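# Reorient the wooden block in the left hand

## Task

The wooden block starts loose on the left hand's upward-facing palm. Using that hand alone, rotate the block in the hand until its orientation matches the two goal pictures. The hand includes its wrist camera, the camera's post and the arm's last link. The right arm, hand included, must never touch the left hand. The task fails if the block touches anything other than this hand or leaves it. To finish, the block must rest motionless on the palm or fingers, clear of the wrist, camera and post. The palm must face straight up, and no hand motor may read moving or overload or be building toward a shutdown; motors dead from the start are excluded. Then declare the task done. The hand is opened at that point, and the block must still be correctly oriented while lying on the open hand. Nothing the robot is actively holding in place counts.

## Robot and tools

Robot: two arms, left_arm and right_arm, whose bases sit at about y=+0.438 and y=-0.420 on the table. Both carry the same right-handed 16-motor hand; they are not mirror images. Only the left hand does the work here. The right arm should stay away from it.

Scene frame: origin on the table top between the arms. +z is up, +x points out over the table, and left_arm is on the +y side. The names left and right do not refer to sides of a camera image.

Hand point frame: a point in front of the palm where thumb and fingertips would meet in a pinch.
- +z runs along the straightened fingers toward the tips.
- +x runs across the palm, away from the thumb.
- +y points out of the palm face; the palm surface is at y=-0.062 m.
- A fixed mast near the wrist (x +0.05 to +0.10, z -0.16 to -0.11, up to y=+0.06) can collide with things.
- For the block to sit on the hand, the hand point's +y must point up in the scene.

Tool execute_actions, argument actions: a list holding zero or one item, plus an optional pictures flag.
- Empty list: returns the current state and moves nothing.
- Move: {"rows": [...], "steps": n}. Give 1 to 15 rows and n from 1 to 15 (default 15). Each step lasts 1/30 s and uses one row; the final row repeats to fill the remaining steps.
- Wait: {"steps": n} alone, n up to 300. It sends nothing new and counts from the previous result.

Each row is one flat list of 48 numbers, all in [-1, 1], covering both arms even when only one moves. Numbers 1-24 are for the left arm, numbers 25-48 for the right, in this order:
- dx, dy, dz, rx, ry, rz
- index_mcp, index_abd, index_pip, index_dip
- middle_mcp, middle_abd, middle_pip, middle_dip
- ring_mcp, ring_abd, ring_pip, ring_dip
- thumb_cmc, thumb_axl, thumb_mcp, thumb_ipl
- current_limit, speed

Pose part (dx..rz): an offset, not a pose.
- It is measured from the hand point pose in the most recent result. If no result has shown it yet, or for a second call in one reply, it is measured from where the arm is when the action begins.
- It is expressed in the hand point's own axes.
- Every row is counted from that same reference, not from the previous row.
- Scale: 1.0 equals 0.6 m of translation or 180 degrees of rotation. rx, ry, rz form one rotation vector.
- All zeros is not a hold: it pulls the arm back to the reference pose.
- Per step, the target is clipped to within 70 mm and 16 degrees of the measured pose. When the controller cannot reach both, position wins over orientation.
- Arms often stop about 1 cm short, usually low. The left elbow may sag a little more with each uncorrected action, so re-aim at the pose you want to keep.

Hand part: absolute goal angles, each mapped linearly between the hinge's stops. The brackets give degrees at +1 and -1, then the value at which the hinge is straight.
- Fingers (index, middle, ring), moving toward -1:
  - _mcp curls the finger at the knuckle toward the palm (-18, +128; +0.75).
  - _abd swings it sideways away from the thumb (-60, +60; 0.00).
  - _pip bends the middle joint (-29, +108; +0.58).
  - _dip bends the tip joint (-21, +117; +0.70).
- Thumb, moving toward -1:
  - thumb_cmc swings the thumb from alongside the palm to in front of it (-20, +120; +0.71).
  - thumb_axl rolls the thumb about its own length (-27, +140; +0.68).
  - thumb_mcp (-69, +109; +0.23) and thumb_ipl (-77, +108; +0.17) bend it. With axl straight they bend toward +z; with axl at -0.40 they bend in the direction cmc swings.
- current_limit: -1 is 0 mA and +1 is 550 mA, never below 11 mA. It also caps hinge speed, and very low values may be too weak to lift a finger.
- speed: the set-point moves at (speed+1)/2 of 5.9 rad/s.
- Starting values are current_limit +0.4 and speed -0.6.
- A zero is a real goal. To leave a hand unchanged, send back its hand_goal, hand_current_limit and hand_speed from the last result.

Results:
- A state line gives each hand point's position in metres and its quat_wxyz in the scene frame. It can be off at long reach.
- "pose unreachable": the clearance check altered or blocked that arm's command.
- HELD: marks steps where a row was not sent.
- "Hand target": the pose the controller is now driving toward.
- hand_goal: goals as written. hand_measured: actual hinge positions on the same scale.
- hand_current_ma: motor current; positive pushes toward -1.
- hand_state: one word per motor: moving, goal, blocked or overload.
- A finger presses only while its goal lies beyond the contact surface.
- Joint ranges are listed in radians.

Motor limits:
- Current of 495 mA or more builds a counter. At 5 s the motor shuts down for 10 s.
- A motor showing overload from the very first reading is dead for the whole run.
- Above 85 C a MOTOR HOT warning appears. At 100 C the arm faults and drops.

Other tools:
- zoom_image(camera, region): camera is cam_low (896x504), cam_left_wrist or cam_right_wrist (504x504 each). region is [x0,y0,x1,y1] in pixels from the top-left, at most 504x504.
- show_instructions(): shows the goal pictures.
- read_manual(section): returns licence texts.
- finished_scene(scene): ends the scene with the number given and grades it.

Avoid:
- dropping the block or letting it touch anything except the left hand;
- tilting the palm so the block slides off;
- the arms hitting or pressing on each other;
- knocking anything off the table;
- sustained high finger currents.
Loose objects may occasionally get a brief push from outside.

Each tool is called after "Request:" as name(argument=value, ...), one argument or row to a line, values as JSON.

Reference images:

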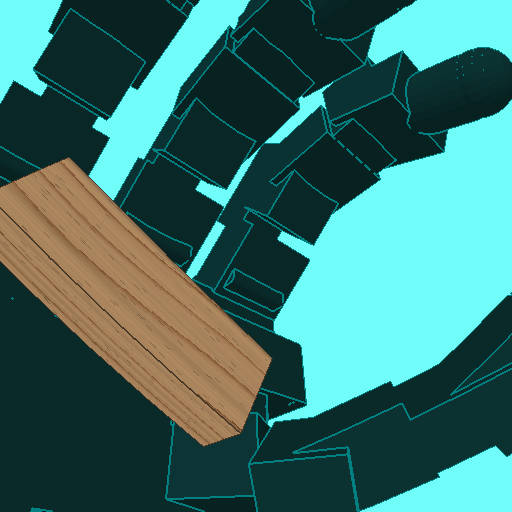

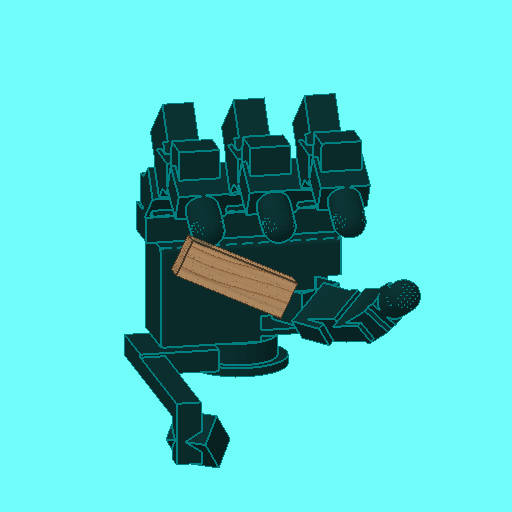

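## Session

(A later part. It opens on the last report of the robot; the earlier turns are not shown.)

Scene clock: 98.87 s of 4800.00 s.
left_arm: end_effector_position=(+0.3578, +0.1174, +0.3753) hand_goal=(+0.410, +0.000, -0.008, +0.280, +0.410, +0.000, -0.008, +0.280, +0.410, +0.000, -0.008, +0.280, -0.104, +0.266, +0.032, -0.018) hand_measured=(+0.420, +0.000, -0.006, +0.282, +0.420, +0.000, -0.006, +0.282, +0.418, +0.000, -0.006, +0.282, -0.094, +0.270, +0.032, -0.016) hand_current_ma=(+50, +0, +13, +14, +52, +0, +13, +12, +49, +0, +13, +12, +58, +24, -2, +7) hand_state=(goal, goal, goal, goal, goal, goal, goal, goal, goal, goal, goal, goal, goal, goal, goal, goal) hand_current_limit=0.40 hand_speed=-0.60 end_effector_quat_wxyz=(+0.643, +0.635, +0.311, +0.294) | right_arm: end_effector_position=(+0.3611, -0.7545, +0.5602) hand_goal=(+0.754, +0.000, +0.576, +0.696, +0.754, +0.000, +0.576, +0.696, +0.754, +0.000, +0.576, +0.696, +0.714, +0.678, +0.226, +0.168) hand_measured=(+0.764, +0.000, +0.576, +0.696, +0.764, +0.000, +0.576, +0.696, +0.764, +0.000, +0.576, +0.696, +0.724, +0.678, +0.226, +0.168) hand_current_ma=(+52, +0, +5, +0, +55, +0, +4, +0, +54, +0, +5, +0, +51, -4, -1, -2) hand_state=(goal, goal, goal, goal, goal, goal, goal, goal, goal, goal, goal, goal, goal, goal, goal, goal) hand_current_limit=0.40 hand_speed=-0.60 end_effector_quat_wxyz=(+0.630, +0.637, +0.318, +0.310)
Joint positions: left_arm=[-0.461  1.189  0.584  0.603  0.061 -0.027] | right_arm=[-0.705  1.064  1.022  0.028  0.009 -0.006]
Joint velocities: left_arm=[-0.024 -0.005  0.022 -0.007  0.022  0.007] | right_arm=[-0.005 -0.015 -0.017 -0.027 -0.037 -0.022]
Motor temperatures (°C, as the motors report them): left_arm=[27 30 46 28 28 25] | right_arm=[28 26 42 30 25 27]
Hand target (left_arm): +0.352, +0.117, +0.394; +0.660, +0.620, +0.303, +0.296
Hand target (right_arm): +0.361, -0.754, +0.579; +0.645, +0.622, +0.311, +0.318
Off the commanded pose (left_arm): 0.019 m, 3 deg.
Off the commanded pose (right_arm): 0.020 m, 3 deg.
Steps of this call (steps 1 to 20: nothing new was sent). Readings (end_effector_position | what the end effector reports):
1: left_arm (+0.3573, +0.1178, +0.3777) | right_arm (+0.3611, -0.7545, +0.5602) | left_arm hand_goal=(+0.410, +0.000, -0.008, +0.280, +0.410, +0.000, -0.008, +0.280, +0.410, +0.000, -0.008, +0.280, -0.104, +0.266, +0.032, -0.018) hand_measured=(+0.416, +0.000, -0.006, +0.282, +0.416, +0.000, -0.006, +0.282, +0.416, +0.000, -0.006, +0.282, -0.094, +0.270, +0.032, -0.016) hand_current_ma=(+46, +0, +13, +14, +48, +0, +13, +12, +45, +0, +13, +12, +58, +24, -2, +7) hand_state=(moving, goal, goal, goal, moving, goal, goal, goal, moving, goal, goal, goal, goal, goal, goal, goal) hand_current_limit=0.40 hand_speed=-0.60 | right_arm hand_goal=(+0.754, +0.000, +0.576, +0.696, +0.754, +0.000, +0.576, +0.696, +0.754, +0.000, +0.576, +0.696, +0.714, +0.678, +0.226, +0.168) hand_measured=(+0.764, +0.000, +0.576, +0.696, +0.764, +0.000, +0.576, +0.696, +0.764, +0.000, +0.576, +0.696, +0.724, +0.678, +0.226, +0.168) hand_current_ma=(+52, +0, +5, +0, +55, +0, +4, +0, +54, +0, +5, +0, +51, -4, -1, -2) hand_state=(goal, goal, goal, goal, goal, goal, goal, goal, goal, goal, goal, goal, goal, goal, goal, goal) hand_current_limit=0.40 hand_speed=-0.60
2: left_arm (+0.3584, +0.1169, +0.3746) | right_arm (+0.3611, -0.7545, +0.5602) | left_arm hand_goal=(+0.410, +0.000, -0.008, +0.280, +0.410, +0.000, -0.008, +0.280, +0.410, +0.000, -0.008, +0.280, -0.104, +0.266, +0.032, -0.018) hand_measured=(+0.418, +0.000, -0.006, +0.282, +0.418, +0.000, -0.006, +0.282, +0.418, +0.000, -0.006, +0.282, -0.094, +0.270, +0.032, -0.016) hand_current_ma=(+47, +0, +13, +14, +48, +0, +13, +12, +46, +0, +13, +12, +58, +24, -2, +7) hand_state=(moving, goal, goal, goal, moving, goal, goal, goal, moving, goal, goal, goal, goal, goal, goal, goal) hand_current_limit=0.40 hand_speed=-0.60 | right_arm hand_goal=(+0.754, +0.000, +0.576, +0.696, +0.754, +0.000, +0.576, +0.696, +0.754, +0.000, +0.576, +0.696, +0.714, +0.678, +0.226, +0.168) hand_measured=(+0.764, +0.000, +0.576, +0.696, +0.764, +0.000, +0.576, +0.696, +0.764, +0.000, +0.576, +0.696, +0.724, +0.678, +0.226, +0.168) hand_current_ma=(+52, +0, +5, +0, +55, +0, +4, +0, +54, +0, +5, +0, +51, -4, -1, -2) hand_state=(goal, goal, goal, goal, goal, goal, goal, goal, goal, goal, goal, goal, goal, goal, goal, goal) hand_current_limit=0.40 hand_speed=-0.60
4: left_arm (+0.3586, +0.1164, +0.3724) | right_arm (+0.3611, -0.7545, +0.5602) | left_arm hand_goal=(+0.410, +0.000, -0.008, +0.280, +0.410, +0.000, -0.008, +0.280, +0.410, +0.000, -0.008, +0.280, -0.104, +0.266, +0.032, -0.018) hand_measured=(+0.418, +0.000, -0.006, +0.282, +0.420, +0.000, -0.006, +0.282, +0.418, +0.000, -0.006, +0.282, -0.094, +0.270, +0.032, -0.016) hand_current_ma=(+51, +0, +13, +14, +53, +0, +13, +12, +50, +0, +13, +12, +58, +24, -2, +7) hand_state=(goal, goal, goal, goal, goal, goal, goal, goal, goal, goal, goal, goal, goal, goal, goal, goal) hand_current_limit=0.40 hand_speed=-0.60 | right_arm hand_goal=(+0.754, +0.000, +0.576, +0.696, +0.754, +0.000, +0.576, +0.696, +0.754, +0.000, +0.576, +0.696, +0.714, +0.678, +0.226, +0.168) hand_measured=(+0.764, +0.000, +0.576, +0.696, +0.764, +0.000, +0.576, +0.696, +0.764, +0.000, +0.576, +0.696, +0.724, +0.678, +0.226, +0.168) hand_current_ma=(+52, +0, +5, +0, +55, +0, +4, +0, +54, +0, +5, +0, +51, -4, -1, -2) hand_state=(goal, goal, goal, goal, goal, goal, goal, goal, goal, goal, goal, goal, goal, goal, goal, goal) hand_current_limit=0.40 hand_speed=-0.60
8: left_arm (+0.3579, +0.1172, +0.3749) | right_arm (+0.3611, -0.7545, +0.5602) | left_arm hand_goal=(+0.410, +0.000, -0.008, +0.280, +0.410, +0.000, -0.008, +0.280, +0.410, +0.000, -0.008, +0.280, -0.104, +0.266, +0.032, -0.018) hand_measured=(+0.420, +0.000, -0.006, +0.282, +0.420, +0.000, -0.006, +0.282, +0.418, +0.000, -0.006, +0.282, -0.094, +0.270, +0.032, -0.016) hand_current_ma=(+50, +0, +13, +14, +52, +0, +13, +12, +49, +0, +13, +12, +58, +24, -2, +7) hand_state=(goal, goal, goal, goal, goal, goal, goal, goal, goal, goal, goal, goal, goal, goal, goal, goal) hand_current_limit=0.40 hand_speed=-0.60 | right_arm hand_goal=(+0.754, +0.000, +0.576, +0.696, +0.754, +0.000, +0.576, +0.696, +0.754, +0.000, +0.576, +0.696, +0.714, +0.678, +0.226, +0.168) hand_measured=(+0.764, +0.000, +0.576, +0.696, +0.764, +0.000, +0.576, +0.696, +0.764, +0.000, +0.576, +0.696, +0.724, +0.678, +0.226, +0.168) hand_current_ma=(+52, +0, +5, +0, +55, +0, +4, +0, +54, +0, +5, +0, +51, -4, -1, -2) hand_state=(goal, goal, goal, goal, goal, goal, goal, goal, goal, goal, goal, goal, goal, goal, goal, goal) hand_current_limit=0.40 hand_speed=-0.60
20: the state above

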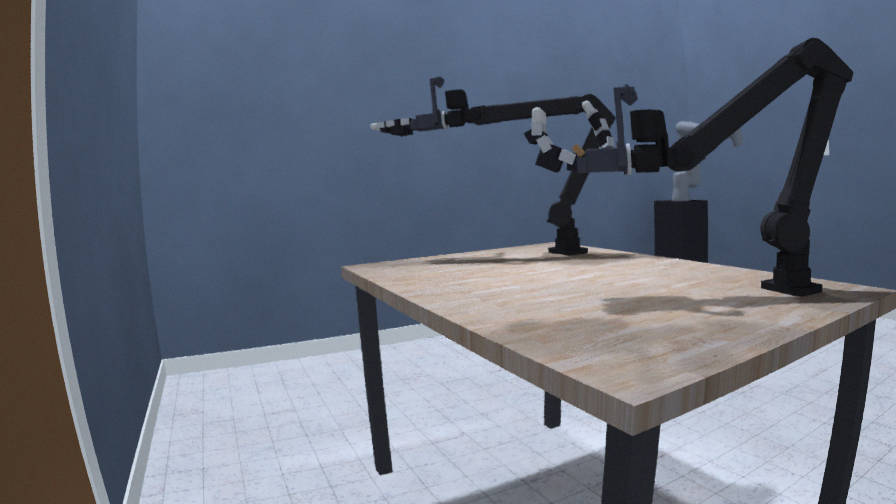

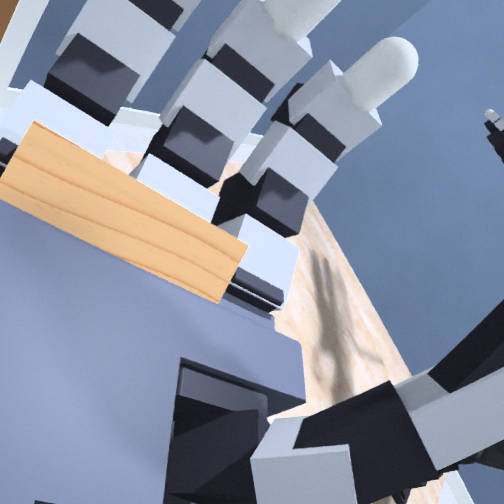

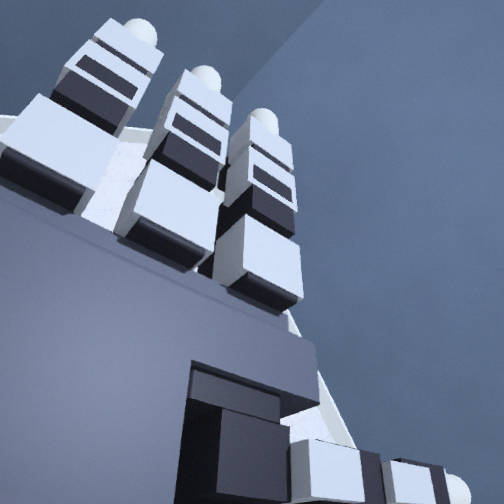

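Request:
execute_actions(
  actions=[
    {"rows": [[0,0.035,0,0.0,0,0, -0.2,0,0.3,0.5, -0.2,0,0.3,0.5, -0.2,0,0.3,0.5, -0.104,0.266,0.032,-0.018, 0.4,-0.6, 0,0.033,0,-0.016,0,0, 0.754,0,0.576,0.696, 0.754,0,0.576,0.696, 0.754,0,0.576,0.696, 0.714,0.678,0.226,0.168, 0.4,-0.6],[0,0.035,0,0.015,0,0, -0.2,0,0.3,0.5, -0.2,0,0.3,0.5, -0.2,0,0.3,0.5, -0.104,0.266,0.032,-0.018, 0.4,-0.6, 0,0.033,0,-0.016,0,0, 0.754,0,0.576,0.696, 0.754,0,0.576,0.696, 0.754,0,0.576,0.696, 0.714,0.678,0.226,0.168, 0.4,-0.6],[0,0.035,0,0.03,0,0, -0.2,0,0.3,0.5, -0.2,0,0.3,0.5, -0.2,0,0.3,0.5, -0.104,0.266,0.032,-0.018, 0.4,-0.6, 0,0.033,0,-0.016,0,0, 0.754,0,0.576,0.696, 0.754,0,0.576,0.696, 0.754,0,0.576,0.696, 0.714,0.678,0.226,0.168, 0.4,-0.6],[0,0.035,0,0.045,0,0, -0.2,0,0.3,0.5, -0.2,0,0.3,0.5, -0.2,0,0.3,0.5, -0.104,0.266,0.032,-0.018, 0.4,-0.6, 0,0.033,0,-0.016,0,0, 0.754,0,0.576,0.696, 0.754,0,0.576,0.696, 0.754,0,0.576,0.696, 0.714,0.678,0.226,0.168, 0.4,-0.6],[0,0.035,0,0.06,0,0, -0.2,0,0.3,0.5, -0.2,0,0.3,0.5, -0.2,0,0.3,0.5, -0.104,0.266,0.032,-0.018, 0.4,-0.6, 0,0.033,0,-0.016,0,0, 0.754,0,0.576,0.696, 0.754,0,0.576,0.696, 0.754,0,0.576,0.696, 0.714,0.678,0.226,0.168, 0.4,-0.6],[0,0.035,0,0.075,0,0, -0.2,0,0.3,0.5, -0.2,0,0.3,0.5, -0.2,0,0.3,0.5, -0.104,0.266,0.032,-0.018, 0.4,-0.6, 0,0.033,0,-0.016,0,0, 0.754,0,0.576,0.696, 0.754,0,0.576,0.696, 0.754,0,0.576,0.696, 0.714,0.678,0.226,0.168, 0.4,-0.6],[0,0.035,0,0.09,0,0, -0.2,0,0.3,0.5, -0.2,0,0.3,0.5, -0.2,0,0.3,0.5, -0.104,0.266,0.032,-0.018, 0.4,-0.6, 0,0.033,0,-0.016,0,0, 0.754,0,0.576,0.696, 0.754,0,0.576,0.696, 0.754,0,0.576,0.696, 0.714,0.678,0.226,0.168, 0.4,-0.6],[0,0.035,0,0.10,0,0, -0.2,0,0.3,0.5, -0.2,0,0.3,0.5, -0.2,0,0.3,0.5, -0.104,0.266,0.032,-0.018, 0.4,-0.6, 0,0.033,0,-0.016,0,0, 0.754,0,0.576,0.696, 0.754,0,0.576,0.696, 0.754,0,0.576,0.696, 0.714,0.678,0.226,0.168, 0.4,-0.6]], "steps": 15},
  ],
  pictures=false,
)

Request:
execute_actions(
  actions=[
    {"rows": [[0,0.04,0,0.0,0,0, -0.6,0,0.6,0.7, -0.6,0,0.6,0.7, -0.6,0,0.6,0.7, -0.104,0.266,0.032,-0.018, 0.4,-0.6, 0,0.033,0,-0.016,0,0, 0.754,0,0.576,0.696, 0.754,0,0.576,0.696, 0.754,0,0.576,0.696, 0.714,0.678,0.226,0.168, 0.4,-0.6],[0,0.04,0,0.015,0,0, -0.6,0,0.6,0.7, -0.6,0,0.6,0.7, -0.6,0,0.6,0.7, -0.104,0.266,0.032,-0.018, 0.4,-0.6, 0,0.033,0,-0.016,0,0, 0.754,0,0.576,0.696, 0.754,0,0.576,0.696, 0.754,0,0.576,0.696, 0.714,0.678,0.226,0.168, 0.4,-0.6],[0,0.04,0,0.03,0,0, -0.6,0,0.6,0.7, -0.6,0,0.6,0.7, -0.6,0,0.6,0.7, -0.104,0.266,0.032,-0.018, 0.4,-0.6, 0,0.033,0,-0.016,0,0, 0.754,0,0.576,0.696, 0.754,0,0.576,0.696, 0.754,0,0.576,0.696, 0.714,0.678,0.226,0.168, 0.4,-0.6],[0,0.04,0,0.045,0,0, -0.6,0,0.6,0.7, -0.6,0,0.6,0.7, -0.6,0,0.6,0.7, -0.104,0.266,0.032,-0.018, 0.4,-0.6, 0,0.033,0,-0.016,0,0, 0.754,0,0.576,0.696, 0.754,0,0.576,0.696, 0.754,0,0.576,0.696, 0.714,0.678,0.226,0.168, 0.4,-0.6],[0,0.04,0,0.06,0,0, -0.6,0,0.6,0.7, -0.6,0,0.6,0.7, -0.6,0,0.6,0.7, -0.104,0.266,0.032,-0.018, 0.4,-0.6, 0,0.033,0,-0.016,0,0, 0.754,0,0.576,0.696, 0.754,0,0.576,0.696, 0.754,0,0.576,0.696, 0.714,0.678,0.226,0.168, 0.4,-0.6],[0,0.04,0,0.075,0,0, -0.6,0,0.6,0.7, -0.6,0,0.6,0.7, -0.6,0,0.6,0.7, -0.104,0.266,0.032,-0.018, 0.4,-0.6, 0,0.033,0,-0.016,0,0, 0.754,0,0.576,0.696, 0.754,0,0.576,0.696, 0.754,0,0.576,0.696, 0.714,0.678,0.226,0.168, 0.4,-0.6],[0,0.04,0,0.085,0,0, -0.6,0,0.6,0.7, -0.6,0,0.6,0.7, -0.6,0,0.6,0.7, -0.104,0.266,0.032,-0.018, 0.4,-0.6, 0,0.033,0,-0.016,0,0, 0.754,0,0.576,0.696, 0.754,0,0.576,0.696, 0.754,0,0.576,0.696, 0.714,0.678,0.226,0.168, 0.4,-0.6]], "steps": 15},
  ],
  pictures=false,
)

Request:
execute_actions(
  actions=[
    {"steps": 25},
  ],
)

Scene clock: 159.37 s of 4800.00 s.
left_arm: end_effector_position=(+0.3469, +0.1213, +0.3697) hand_goal=(-0.200, +0.000, +0.300, +0.500, -0.200, +0.000, +0.300, +0.500, -0.200, +0.000, +0.300, +0.500, -0.104, +0.266, +0.032, -0.018) hand_measured=(+0.166, +0.000, +0.300, +0.498, +0.174, +0.000, +0.300, +0.498, +0.170, +0.000, +0.300, +0.498, -0.094, +0.270, +0.032, -0.016) hand_current_ma=(+162, +0, +0, -13, +167, +0, -1, -12, +158, +0, +0, -12, +57, +22, -2, +7) hand_state=(moving, goal, moving, goal, moving, goal, goal, goal, moving, goal, moving, goal, goal, goal, goal, goal) hand_current_limit=0.40 hand_speed=-0.60 end_effector_quat_wxyz=(+0.528, +0.735, +0.357, +0.231) | right_arm: end_effector_position=(+0.3608, -0.7543, +0.5615) hand_goal=(+0.754, +0.000, +0.576, +0.696, +0.754, +0.000, +0.576, +0.696, +0.754, +0.000, +0.576, +0.696, +0.714, +0.678, +0.226, +0.168) hand_measured=(+0.764, +0.000, +0.576, +0.696, +0.764, +0.000, +0.576, +0.696, +0.764, +0.000, +0.576, +0.696, +0.724, +0.678, +0.226, +0.168) hand_current_ma=(+53, +0, +5, +0, +55, +0, +4, +0, +54, +0, +5, +0, +51, -4, -1, -2) hand_state=(goal, goal, goal, goal, goal, goal, goal, goal, goal, goal, goal, goal, goal, goal, goal, goal) hand_current_limit=0.40 hand_speed=-0.60 end_effector_quat_wxyz=(+0.632, +0.635, +0.318, +0.311)
Joint positions: left_arm=[-0.46   0.981  0.687 -0.051  0.078 -0.012] | right_arm=[-0.705  1.064  1.022  0.033  0.009 -0.006]
Joint velocities: left_arm=[ 0.005 -0.024  0.134 -0.076  0.022 -0.007] | right_arm=[-0.005 -0.015  0.002  0.017  0.007 -0.022]
Motor temperatures (°C, as the motors report them): left_arm=[27 31 41 28 28 25] | right_arm=[28 26 45 30 25 27]
Hand target (left_arm): +0.356, +0.119, +0.396; +0.536, +0.729, +0.351, +0.241
Hand target (right_arm): +0.361, -0.754, +0.580; +0.646, +0.621, +0.311, +0.318
Off the commanded pose (left_arm): 0.029 m, 2 deg.
Off the commanded pose (right_arm): 0.019 m, 3 deg.
Steps of this call (steps 1 to 1800: nothing new was sent; steps 1801 to 1815: all 15 steps of this action). Readings (end_effector_position | what the end effector reports):
1801: left_arm (+0.3581, +0.1172, +0.3735) | right_arm (+0.3610, -0.7545, +0.5604) | left_arm hand_goal=(-0.200, +0.000, +0.300, +0.500, -0.200, +0.000, +0.300, +0.500, -0.200, +0.000, +0.300, +0.500, -0.104, +0.266, +0.032, -0.018) hand_measured=(+0.420, +0.000, -0.006, +0.282, +0.420, +0.000, -0.006, +0.282, +0.418, +0.000, -0.006, +0.282, -0.094, +0.270, +0.032, -0.016) hand_current_ma=(+50, +0, +13, +14, +52, +0, +13, +12, +49, +0, +13, +12, +58, +24, -2, +7) hand_state=(moving, goal, moving, moving, moving, goal, moving, moving, moving, goal, moving, moving, goal, goal, goal, goal) hand_current_limit=0.40 hand_speed=-0.60 | right_arm hand_goal=(+0.754, +0.000, +0.576, +0.696, +0.754, +0.000, +0.576, +0.696, +0.754, +0.000, +0.576, +0.696, +0.714, +0.678, +0.226, +0.168) hand_measured=(+0.764, +0.000, +0.576, +0.696, +0.764, +0.000, +0.576, +0.696, +0.764, +0.000, +0.576, +0.696, +0.724, +0.678, +0.226, +0.168) hand_current_ma=(+52, +0, +5, +0, +55, +0, +4, +0, +54, +0, +5, +0, +51, -4, -1, -2) hand_state=(goal, goal, goal, goal, goal, goal, goal, goal, goal, goal, goal, goal, goal, goal, goal, goal) hand_current_limit=0.40 hand_speed=-0.60
1802: left_arm (+0.3584, +0.1168, +0.3698) | right_arm (+0.3610, -0.7544, +0.5607) | left_arm hand_goal=(-0.200, +0.000, +0.300, +0.500, -0.200, +0.000, +0.300, +0.500, -0.200, +0.000, +0.300, +0.500, -0.104, +0.266, +0.032, -0.018) hand_measured=(+0.420, +0.000, -0.006, +0.282, +0.420, +0.000, -0.006, +0.282, +0.418, +0.000, -0.006, +0.282, -0.094, +0.270, +0.032, -0.016) hand_current_ma=(+128, +0, -56, -54, +130, +0, -50, -60, +129, +0, -58, -59, +58, +23, -2, +7) hand_state=(moving, goal, moving, moving, moving, goal, moving, moving, moving, goal, moving, moving, goal, goal, goal, goal) hand_current_limit=0.40 hand_speed=-0.60 | right_arm hand_goal=(+0.754, +0.000, +0.576, +0.696, +0.754, +0.000, +0.576, +0.696, +0.754, +0.000, +0.576, +0.696, +0.714, +0.678, +0.226, +0.168) hand_measured=(+0.764, +0.000, +0.576, +0.696, +0.764, +0.000, +0.576, +0.696, +0.764, +0.000, +0.576, +0.696, +0.724, +0.678, +0.226, +0.168) hand_current_ma=(+53, +0, +5, +0, +55, +0, +4, +0, +54, +0, +5, +0, +51, -4, -1, -2) hand_state=(goal, goal, goal, goal, goal, goal, goal, goal, goal, goal, goal, goal, goal, goal, goal, goal) hand_current_limit=0.40 hand_speed=-0.60
1804: left_arm (+0.3571, +0.1168, +0.3579) | right_arm (+0.3608, -0.7543, +0.5613) | left_arm hand_goal=(-0.200, +0.000, +0.300, +0.500, -0.200, +0.000, +0.300, +0.500, -0.200, +0.000, +0.300, +0.500, -0.104, +0.266, +0.032, -0.018) hand_measured=(+0.386, +0.000, +0.038, +0.322, +0.386, +0.000, +0.038, +0.326, +0.384, +0.000, +0.038, +0.326, -0.094, +0.270, +0.032, -0.016) hand_current_ma=(+158, +0, -36, -64, +162, +0, -48, -43, +154, +0, -32, -43, +57, +23, -2, +7) hand_state=(moving, goal, moving, moving, moving, goal, moving, moving, moving, goal, moving, moving, goal, goal, goal, goal) hand_current_limit=0.40 hand_speed=-0.60 | right_arm hand_goal=(+0.754, +0.000, +0.576, +0.696, +0.754, +0.000, +0.576, +0.696, +0.754, +0.000, +0.576, +0.696, +0.714, +0.678, +0.226, +0.168) hand_measured=(+0.764, +0.000, +0.576, +0.696, +0.764, +0.000, +0.576, +0.696, +0.764, +0.000, +0.576, +0.696, +0.724, +0.678, +0.226, +0.168) hand_current_ma=(+53, +0, +5, +0, +55, +0, +4, +0, +54, +0, +5, +0, +51, -4, -1, -2) hand_state=(goal, goal, goal, goal, goal, goal, goal, goal, goal, goal, goal, goal, goal, goal, goal, goal) hand_current_limit=0.40 hand_speed=-0.60
1808: left_arm (+0.3480, +0.1207, +0.3427) | right_arm (+0.3608, -0.7543, +0.5615) | left_arm hand_goal=(-0.200, +0.000, +0.300, +0.500, -0.200, +0.000, +0.300, +0.500, -0.200, +0.000, +0.300, +0.500, -0.104, +0.266, +0.032, -0.018) hand_measured=(+0.304, +0.000, +0.158, +0.450, +0.308, +0.000, +0.166, +0.440, +0.306, +0.000, +0.156, +0.440, -0.094, +0.270, +0.032, -0.016) hand_current_ma=(+194, +0, -34, -44, +200, +0, -40, -45, +189, +0, -32, -45, +57, +22, -2, +7) hand_state=(moving, goal, moving, moving, moving, goal, moving, moving, moving, goal, moving, moving, goal, goal, goal, goal) hand_current_limit=0.40 hand_speed=-0.60 | right_arm hand_goal=(+0.754, +0.000, +0.576, +0.696, +0.754, +0.000, +0.576, +0.696, +0.754, +0.000, +0.576, +0.696, +0.714, +0.678, +0.226, +0.168) hand_measured=(+0.764, +0.000, +0.576, +0.696, +0.764, +0.000, +0.576, +0.696, +0.764, +0.000, +0.576, +0.696, +0.724, +0.678, +0.226, +0.168) hand_current_ma=(+53, +0, +5, +0, +55, +0, +4, +0, +54, +0, +5, +0, +51, -4, -1, -2) hand_state=(goal, goal, goal, goal, goal, goal, goal, goal, goal, goal, goal, goal, goal, goal, goal, goal) hand_current_limit=0.40 hand_speed=-0.60
1815: the state above

Scene clock: 159.87 s of 4800.00 s.
left_arm: end_effector_position=(+0.3454, +0.1194, +0.3596) hand_goal=(-0.600, +0.000, +0.600, +0.700, -0.600, +0.000, +0.600, +0.700, -0.600, +0.000, +0.600, +0.700, -0.104, +0.266, +0.032, -0.018) hand_measured=(-0.146, +0.000, +0.600, +0.698, -0.132, +0.000, +0.600, +0.698, -0.134, +0.000, +0.600, +0.698, -0.094, +0.270, +0.030, -0.018) hand_current_ma=(+163, +0, +1, -12, +169, +0, +1, -11, +160, +0, +2, -11, +50, +22, -9, +6) hand_state=(moving, goal, moving, goal, moving, goal, goal, goal, moving, goal, moving, goal, goal, goal, goal, goal) hand_current_limit=0.40 hand_speed=-0.60 end_effector_quat_wxyz=(+0.410, +0.807, +0.390, +0.169) | right_arm: end_effector_position=(+0.3604, -0.7540, +0.5627) hand_goal=(+0.754, +0.000, +0.576, +0.696, +0.754, +0.000, +0.576, +0.696, +0.754, +0.000, +0.576, +0.696, +0.714, +0.678, +0.226, +0.168) hand_measured=(+0.764, +0.000, +0.576, +0.696, +0.764, +0.000, +0.576, +0.696, +0.764, +0.000, +0.576, +0.696, +0.724, +0.678, +0.226, +0.168) hand_current_ma=(+53, +0, +5, +0, +56, +0, +4, +0, +55, +0, +5, +0, +51, -4, -1, -2) hand_state=(goal, goal, goal, goal, goal, goal, goal, goal, goal, goal, goal, goal, goal, goal, goal, goal) hand_current_limit=0.40 hand_speed=-0.60 end_effector_quat_wxyz=(+0.633, +0.634, +0.317, +0.312)
Joint positions: left_arm=[-0.459  0.98   0.872 -0.548  0.085  0.005] | right_arm=[-0.705  1.064  1.022  0.038  0.009 -0.006]
Joint velocities: left_arm=[-0.024 -0.015  0.051 -0.046 -0.007  0.051] | right_arm=[-0.005 -0.005 -0.012  0.012 -0.037  0.022]
Motor temperatures (°C, as the motors report them): left_arm=[27 31 41 28 28 25] | right_arm=[28 26 45 30 25 27]
Hand target (left_arm): +0.352, +0.118, +0.392; +0.425, +0.800, +0.383, +0.181
Hand target (right_arm): +0.361, -0.754, +0.581; +0.647, +0.619, +0.310, +0.319
Off the commanded pose (left_arm): 0.034 m, 3 deg.
Off the commanded pose (right_arm): 0.019 m, 3 deg.
Steps of this call (steps 1 to 15: all 15 steps of this action). Readings (end_effector_position | what the end effector reports):
1: left_arm (+0.3475, +0.1211, +0.3705) | right_arm (+0.3607, -0.7543, +0.5617) | left_arm hand_goal=(-0.600, +0.000, +0.600, +0.700, -0.600, +0.000, +0.600, +0.700, -0.600, +0.000, +0.600, +0.700, -0.104, +0.266, +0.032, -0.018) hand_measured=(+0.144, +0.000, +0.300, +0.498, +0.152, +0.000, +0.300, +0.498, +0.150, +0.000, +0.300, +0.498, -0.094, +0.270, +0.032, -0.016) hand_current_ma=(+157, +0, -2, -13, +162, +0, -2, -12, +152, +0, -2, -12, +57, +22, -2, +7) hand_state=(moving, goal, moving, moving, moving, goal, moving, moving, moving, goal, moving, moving, goal, goal, goal, goal) hand_current_limit=0.40 hand_speed=-0.60 | right_arm hand_goal=(+0.754, +0.000, +0.576, +0.696, +0.754, +0.000, +0.576, +0.696, +0.754, +0.000, +0.576, +0.696, +0.714, +0.678, +0.226, +0.168) hand_measured=(+0.764, +0.000, +0.576, +0.696, +0.764, +0.000, +0.576, +0.696, +0.764, +0.000, +0.576, +0.696, +0.724, +0.678, +0.226, +0.168) hand_current_ma=(+53, +0, +5, +0, +55, +0, +4, +0, +54, +0, +5, +0, +51, -4, -1, -2) hand_state=(goal, goal, goal, goal, goal, goal, goal, goal, goal, goal, goal, goal, goal, goal, goal, goal) hand_current_limit=0.40 hand_speed=-0.60
2: left_arm (+0.3480, +0.1206, +0.3686) | right_arm (+0.3606, -0.7542, +0.5620) | left_arm hand_goal=(-0.600, +0.000, +0.600, +0.700, -0.600, +0.000, +0.600, +0.700, -0.600, +0.000, +0.600, +0.700, -0.104, +0.266, +0.032, -0.018) hand_measured=(+0.122, +0.000, +0.300, +0.498, +0.128, +0.000, +0.300, +0.498, +0.126, +0.000, +0.300, +0.498, -0.094, +0.270, +0.032, -0.016) hand_current_ma=(+134, +0, -66, -72, +138, +0, -60, -75, +129, +0, -67, -75, +53, +22, -2, +7) hand_state=(moving, goal, moving, moving, moving, goal, moving, moving, moving, goal, moving, moving, goal, goal, goal, goal) hand_current_limit=0.40 hand_speed=-0.60 | right_arm hand_goal=(+0.754, +0.000, +0.576, +0.696, +0.754, +0.000, +0.576, +0.696, +0.754, +0.000, +0.576, +0.696, +0.714, +0.678, +0.226, +0.168) hand_measured=(+0.764, +0.000, +0.576, +0.696, +0.764, +0.000, +0.576, +0.696, +0.764, +0.000, +0.576, +0.696, +0.724, +0.678, +0.226, +0.168) hand_current_ma=(+53, +0, +5, +0, +56, +0, +4, +0, +55, +0, +5, +0, +51, -4, -1, -2) hand_state=(goal, goal, goal, goal, goal, goal, goal, goal, goal, goal, goal, goal, goal, goal, goal, goal) hand_current_limit=0.40 hand_speed=-0.60
4: left_arm (+0.3486, +0.1197, +0.3588) | right_arm (+0.3605, -0.7541, +0.5625) | left_arm hand_goal=(-0.600, +0.000, +0.600, +0.700, -0.600, +0.000, +0.600, +0.700, -0.600, +0.000, +0.600, +0.700, -0.104, +0.266, +0.032, -0.018) hand_measured=(+0.074, +0.000, +0.346, +0.542, +0.082, +0.000, +0.344, +0.544, +0.080, +0.000, +0.346, +0.544, -0.094, +0.270, +0.032, -0.016) hand_current_ma=(+159, +0, -33, -62, +163, +0, -47, -44, +156, +0, -33, -44, +55, +22, -2, +7) hand_state=(moving, goal, moving, moving, moving, goal, moving, moving, moving, goal, moving, moving, goal, goal, goal, goal) hand_current_limit=0.40 hand_speed=-0.60 | right_arm hand_goal=(+0.754, +0.000, +0.576, +0.696, +0.754, +0.000, +0.576, +0.696, +0.754, +0.000, +0.576, +0.696, +0.714, +0.678, +0.226, +0.168) hand_measured=(+0.764, +0.000, +0.576, +0.696, +0.764, +0.000, +0.576, +0.696, +0.764, +0.000, +0.576, +0.696, +0.724, +0.678, +0.226, +0.168) hand_current_ma=(+53, +0, +5, +0, +56, +0, +4, +0, +55, +0, +5, +0, +51, -4, -1, -2) hand_state=(goal, goal, goal, goal, goal, goal, goal, goal, goal, goal, goal, goal, goal, goal, goal, goal) hand_current_limit=0.40 hand_speed=-0.60
8: left_arm (+0.3451, +0.1206, +0.3430) | right_arm (+0.3604, -0.7540, +0.5627) | left_arm hand_goal=(-0.600, +0.000, +0.600, +0.700, -0.600, +0.000, +0.600, +0.700, -0.600, +0.000, +0.600, +0.700, -0.104, +0.266, +0.032, -0.018) hand_measured=(-0.010, +0.000, +0.466, +0.670, +0.002, +0.000, +0.476, +0.658, +0.000, +0.000, +0.464, +0.660, -0.094, +0.270, +0.032, -0.018) hand_current_ma=(+201, +0, -30, -6, +208, +0, -35, -28, +197, +0, -28, -27, +54, +22, -9, +6) hand_state=(moving, goal, moving, moving, moving, goal, moving, moving, moving, goal, moving, moving, goal, goal, goal, goal) hand_current_limit=0.40 hand_speed=-0.60 | right_arm hand_goal=(+0.754, +0.000, +0.576, +0.696, +0.754, +0.000, +0.576, +0.696, +0.754, +0.000, +0.576, +0.696, +0.714, +0.678, +0.226, +0.168) hand_measured=(+0.764, +0.000, +0.576, +0.696, +0.764, +0.000, +0.576, +0.696, +0.764, +0.000, +0.576, +0.696, +0.724, +0.678, +0.226, +0.168) hand_current_ma=(+53, +0, +5, +0, +56, +0, +4, +0, +55, +0, +5, +0, +51, -4, -1, -2) hand_state=(goal, goal, goal, goal, goal, goal, goal, goal, goal, goal, goal, goal, goal, goal, goal, goal) hand_current_limit=0.40 hand_speed=-0.60
15: the state above

Scene clock: 160.70 s of 4800.00 s.
left_arm: end_effector_position=(+0.3450, +0.1194, +0.3590) hand_goal=(-0.600, +0.000, +0.600, +0.700, -0.600, +0.000, +0.600, +0.700, -0.600, +0.000, +0.600, +0.700, -0.104, +0.266, +0.032, -0.018) hand_measured=(-0.582, +0.000, +0.600, +0.698, -0.582, +0.000, +0.600, +0.698, -0.582, +0.000, +0.600, +0.698, -0.094, +0.270, +0.030, -0.018) hand_current_ma=(+94, +0, +1, -12, +99, +0, +1, -11, +96, +0, +1, -11, +50, +22, -9, +6) hand_state=(goal, goal, goal, goal, goal, goal, goal, goal, goal, goal, goal, goal, goal, goal, goal, goal) hand_current_limit=0.40 hand_speed=-0.60 end_effector_quat_wxyz=(+0.408, +0.808, +0.390, +0.168) | right_arm: end_effector_position=(+0.3604, -0.7540, +0.5627) hand_goal=(+0.754, +0.000, +0.576, +0.696, +0.754, +0.000, +0.576, +0.696, +0.754, +0.000, +0.576, +0.696, +0.714, +0.678, +0.226, +0.168) hand_measured=(+0.764, +0.000, +0.576, +0.696, +0.764, +0.000, +0.576, +0.696, +0.764, +0.000, +0.576, +0.696, +0.724, +0.678, +0.226, +0.168) hand_current_ma=(+53, +0, +5, +0, +56, +0, +4, +0, +55, +0, +5, +0, +51, -4, -1, -2) hand_state=(goal, goal, goal, goal, goal, goal, goal, goal, goal, goal, goal, goal, goal, goal, goal, goal) hand_current_limit=0.40 hand_speed=-0.60 end_effector_quat_wxyz=(+0.633, +0.634, +0.317, +0.312)
Joint positions: left_arm=[-0.459  0.98   0.873 -0.553  0.085  0.007] | right_arm=[-0.705  1.064  1.022  0.038  0.009 -0.006]
Joint velocities: left_arm=[ 0.015 -0.015 -0.002 -0.002 -0.037 -0.081] | right_arm=[ 0.005  0.005 -0.012 -0.002  0.007  0.007]
Motor temperatures (°C, as the motors report them): left_arm=[27 31 41 28 28 25] | right_arm=[28 26 46 30 25 27]
Hand target (left_arm): +0.352, +0.118, +0.392; +0.425, +0.800, +0.383, +0.181
Hand target (right_arm): +0.361, -0.754, +0.581; +0.647, +0.619, +0.310, +0.319
Off the commanded pose (left_arm): 0.034 m, 3 deg.
Off the commanded pose (right_arm): 0.019 m, 3 deg.
Steps of this call (steps 1 to 25: nothing new was sent). Readings (end_effector_position | what the end effector reports):
1: left_arm (+0.3454, +0.1193, +0.3602) | right_arm (+0.3604, -0.7540, +0.5627) | left_arm hand_goal=(-0.600, +0.000, +0.600, +0.700, -0.600, +0.000, +0.600, +0.700, -0.600, +0.000, +0.600, +0.700, -0.104, +0.266, +0.032, -0.018) hand_measured=(-0.168, +0.000, +0.600, +0.698, -0.152, +0.000, +0.600, +0.698, -0.154, +0.000, +0.600, +0.698, -0.094, +0.270, +0.030, -0.018) hand_current_ma=(+161, +0, +1, -12, +167, +0, +1, -11, +158, +0, +1, -11, +50, +22, -9, +6) hand_state=(moving, goal, goal, goal, moving, goal, goal, goal, moving, goal, goal, goal, goal, goal, goal, goal) hand_current_limit=0.40 hand_speed=-0.60 | right_arm hand_goal=(+0.754, +0.000, +0.576, +0.696, +0.754, +0.000, +0.576, +0.696, +0.754, +0.000, +0.576, +0.696, +0.714, +0.678, +0.226, +0.168) hand_measured=(+0.764, +0.000, +0.576, +0.696, +0.764, +0.000, +0.576, +0.696, +0.764, +0.000, +0.576, +0.696, +0.724, +0.678, +0.226, +0.168) hand_current_ma=(+53, +0, +5, +0, +56, +0, +4, +0, +55, +0, +5, +0, +51, -4, -1, -2) hand_state=(goal, goal, goal, goal, goal, goal, goal, goal, goal, goal, goal, goal, goal, goal, goal, goal) hand_current_limit=0.40 hand_speed=-0.60
2: left_arm (+0.3454, +0.1193, +0.3600) | right_arm (+0.3604, -0.7540, +0.5627) | left_arm hand_goal=(-0.600, +0.000, +0.600, +0.700, -0.600, +0.000, +0.600, +0.700, -0.600, +0.000, +0.600, +0.700, -0.104, +0.266, +0.032, -0.018) hand_measured=(-0.190, +0.000, +0.600, +0.698, -0.174, +0.000, +0.600, +0.698, -0.176, +0.000, +0.600, +0.698, -0.094, +0.270, +0.030, -0.018) hand_current_ma=(+160, +0, +1, -12, +166, +0, +1, -11, +158, +0, +1, -11, +50, +22, -9, +6) hand_state=(moving, goal, goal, goal, moving, goal, goal, goal, moving, goal, goal, goal, goal, goal, goal, goal) hand_current_limit=0.40 hand_speed=-0.60 | right_arm hand_goal=(+0.754, +0.000, +0.576, +0.696, +0.754, +0.000, +0.576, +0.696, +0.754, +0.000, +0.576, +0.696, +0.714, +0.678, +0.226, +0.168) hand_measured=(+0.764, +0.000, +0.576, +0.696, +0.764, +0.000, +0.576, +0.696, +0.764, +0.000, +0.576, +0.696, +0.724, +0.678, +0.226, +0.168) hand_current_ma=(+53, +0, +5, +0, +56, +0, +4, +0, +55, +0, +5, +0, +51, -4, -1, -2) hand_state=(goal, goal, goal, goal, goal, goal, goal, goal, goal, goal, goal, goal, goal, goal, goal, goal) hand_current_limit=0.40 hand_speed=-0.60
4: left_arm (+0.3451, +0.1194, +0.3593) | right_arm (+0.3604, -0.7540, +0.5627) | left_arm hand_goal=(-0.600, +0.000, +0.600, +0.700, -0.600, +0.000, +0.600, +0.700, -0.600, +0.000, +0.600, +0.700, -0.104, +0.266, +0.032, -0.018) hand_measured=(-0.234, +0.000, +0.600, +0.698, -0.216, +0.000, +0.600, +0.698, -0.218, +0.000, +0.600, +0.698, -0.094, +0.270, +0.030, -0.018) hand_current_ma=(+166, +0, +1, -12, +172, +0, +1, -11, +163, +0, +1, -11, +50, +22, -9, +6) hand_state=(moving, goal, goal, goal, moving, goal, goal, goal, moving, goal, goal, goal, goal, goal, goal, goal) hand_current_limit=0.40 hand_speed=-0.60 | right_arm hand_goal=(+0.754, +0.000, +0.576, +0.696, +0.754, +0.000, +0.576, +0.696, +0.754, +0.000, +0.576, +0.696, +0.714, +0.678, +0.226, +0.168) hand_measured=(+0.764, +0.000, +0.576, +0.696, +0.764, +0.000, +0.576, +0.696, +0.764, +0.000, +0.576, +0.696, +0.724, +0.678, +0.226, +0.168) hand_current_ma=(+53, +0, +5, +0, +56, +0, +4, +0, +55, +0, +5, +0, +51, -4, -1, -2) hand_state=(goal, goal, goal, goal, goal, goal, goal, goal, goal, goal, goal, goal, goal, goal, goal, goal) hand_current_limit=0.40 hand_speed=-0.60
8: left_arm (+0.3450, +0.1194, +0.3590) | right_arm (+0.3604, -0.7540, +0.5627) | left_arm hand_goal=(-0.600, +0.000, +0.600, +0.700, -0.600, +0.000, +0.600, +0.700, -0.600, +0.000, +0.600, +0.700, -0.104, +0.266, +0.032, -0.018) hand_measured=(-0.320, +0.000, +0.600, +0.698, -0.300, +0.000, +0.600, +0.698, -0.300, +0.000, +0.600, +0.698, -0.094, +0.270, +0.030, -0.018) hand_current_ma=(+158, +0, +1, -12, +165, +0, +1, -11, +157, +0, +1, -11, +50, +22, -9, +6) hand_state=(moving, goal, goal, goal, moving, goal, goal, goal, moving, goal, goal, goal, goal, goal, goal, goal) hand_current_limit=0.40 hand_speed=-0.60 | right_arm hand_goal=(+0.754, +0.000, +0.576, +0.696, +0.754, +0.000, +0.576, +0.696, +0.754, +0.000, +0.576, +0.696, +0.714, +0.678, +0.226, +0.168) hand_measured=(+0.764, +0.000, +0.576, +0.696, +0.764, +0.000, +0.576, +0.696, +0.764, +0.000, +0.576, +0.696, +0.724, +0.678, +0.226, +0.168) hand_current_ma=(+53, +0, +5, +0, +56, +0, +4, +0, +55, +0, +5, +0, +51, -4, -1, -2) hand_state=(goal, goal, goal, goal, goal, goal, goal, goal, goal, goal, goal, goal, goal, goal, goal, goal) hand_current_limit=0.40 hand_speed=-0.60
25: the state above

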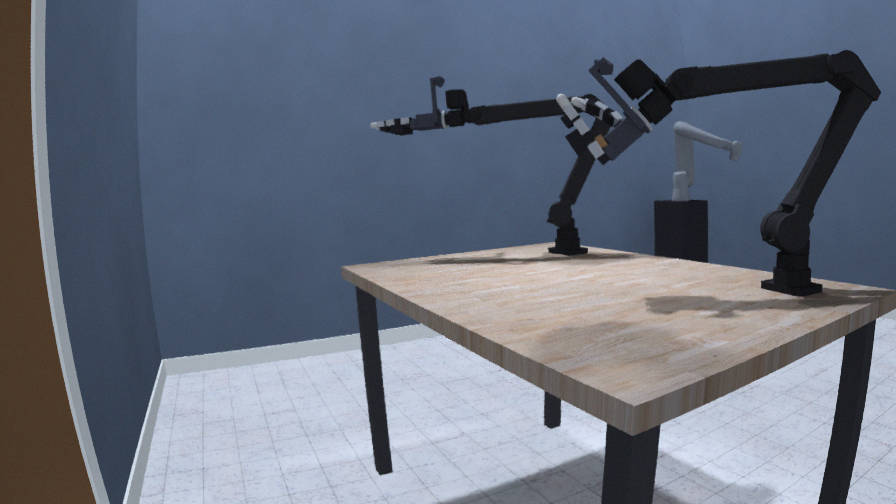

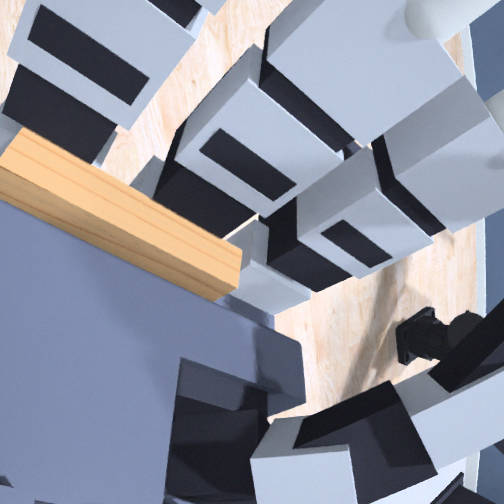

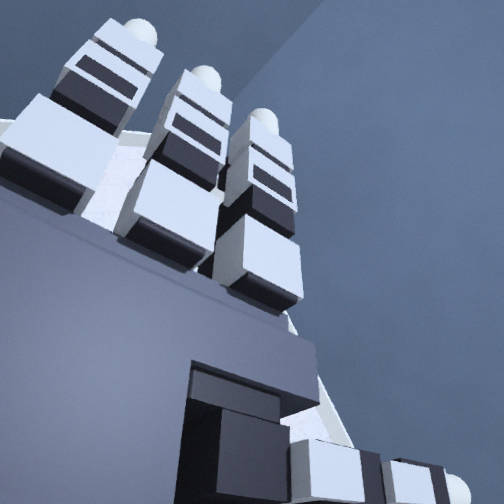

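Request:
zoom_image(
  camera="cam_low",
  region=[540, 50, 690, 170],
)

Region (540, 50, 690, 170) of cam_low's 896x504 image, scaled by 3.360, with more detail than that image has; it fills the top 403 rows of this view, and the rest is white.

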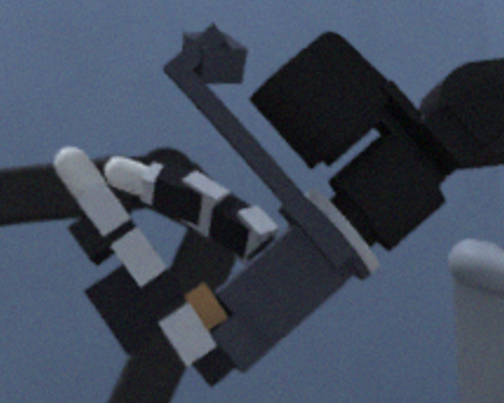

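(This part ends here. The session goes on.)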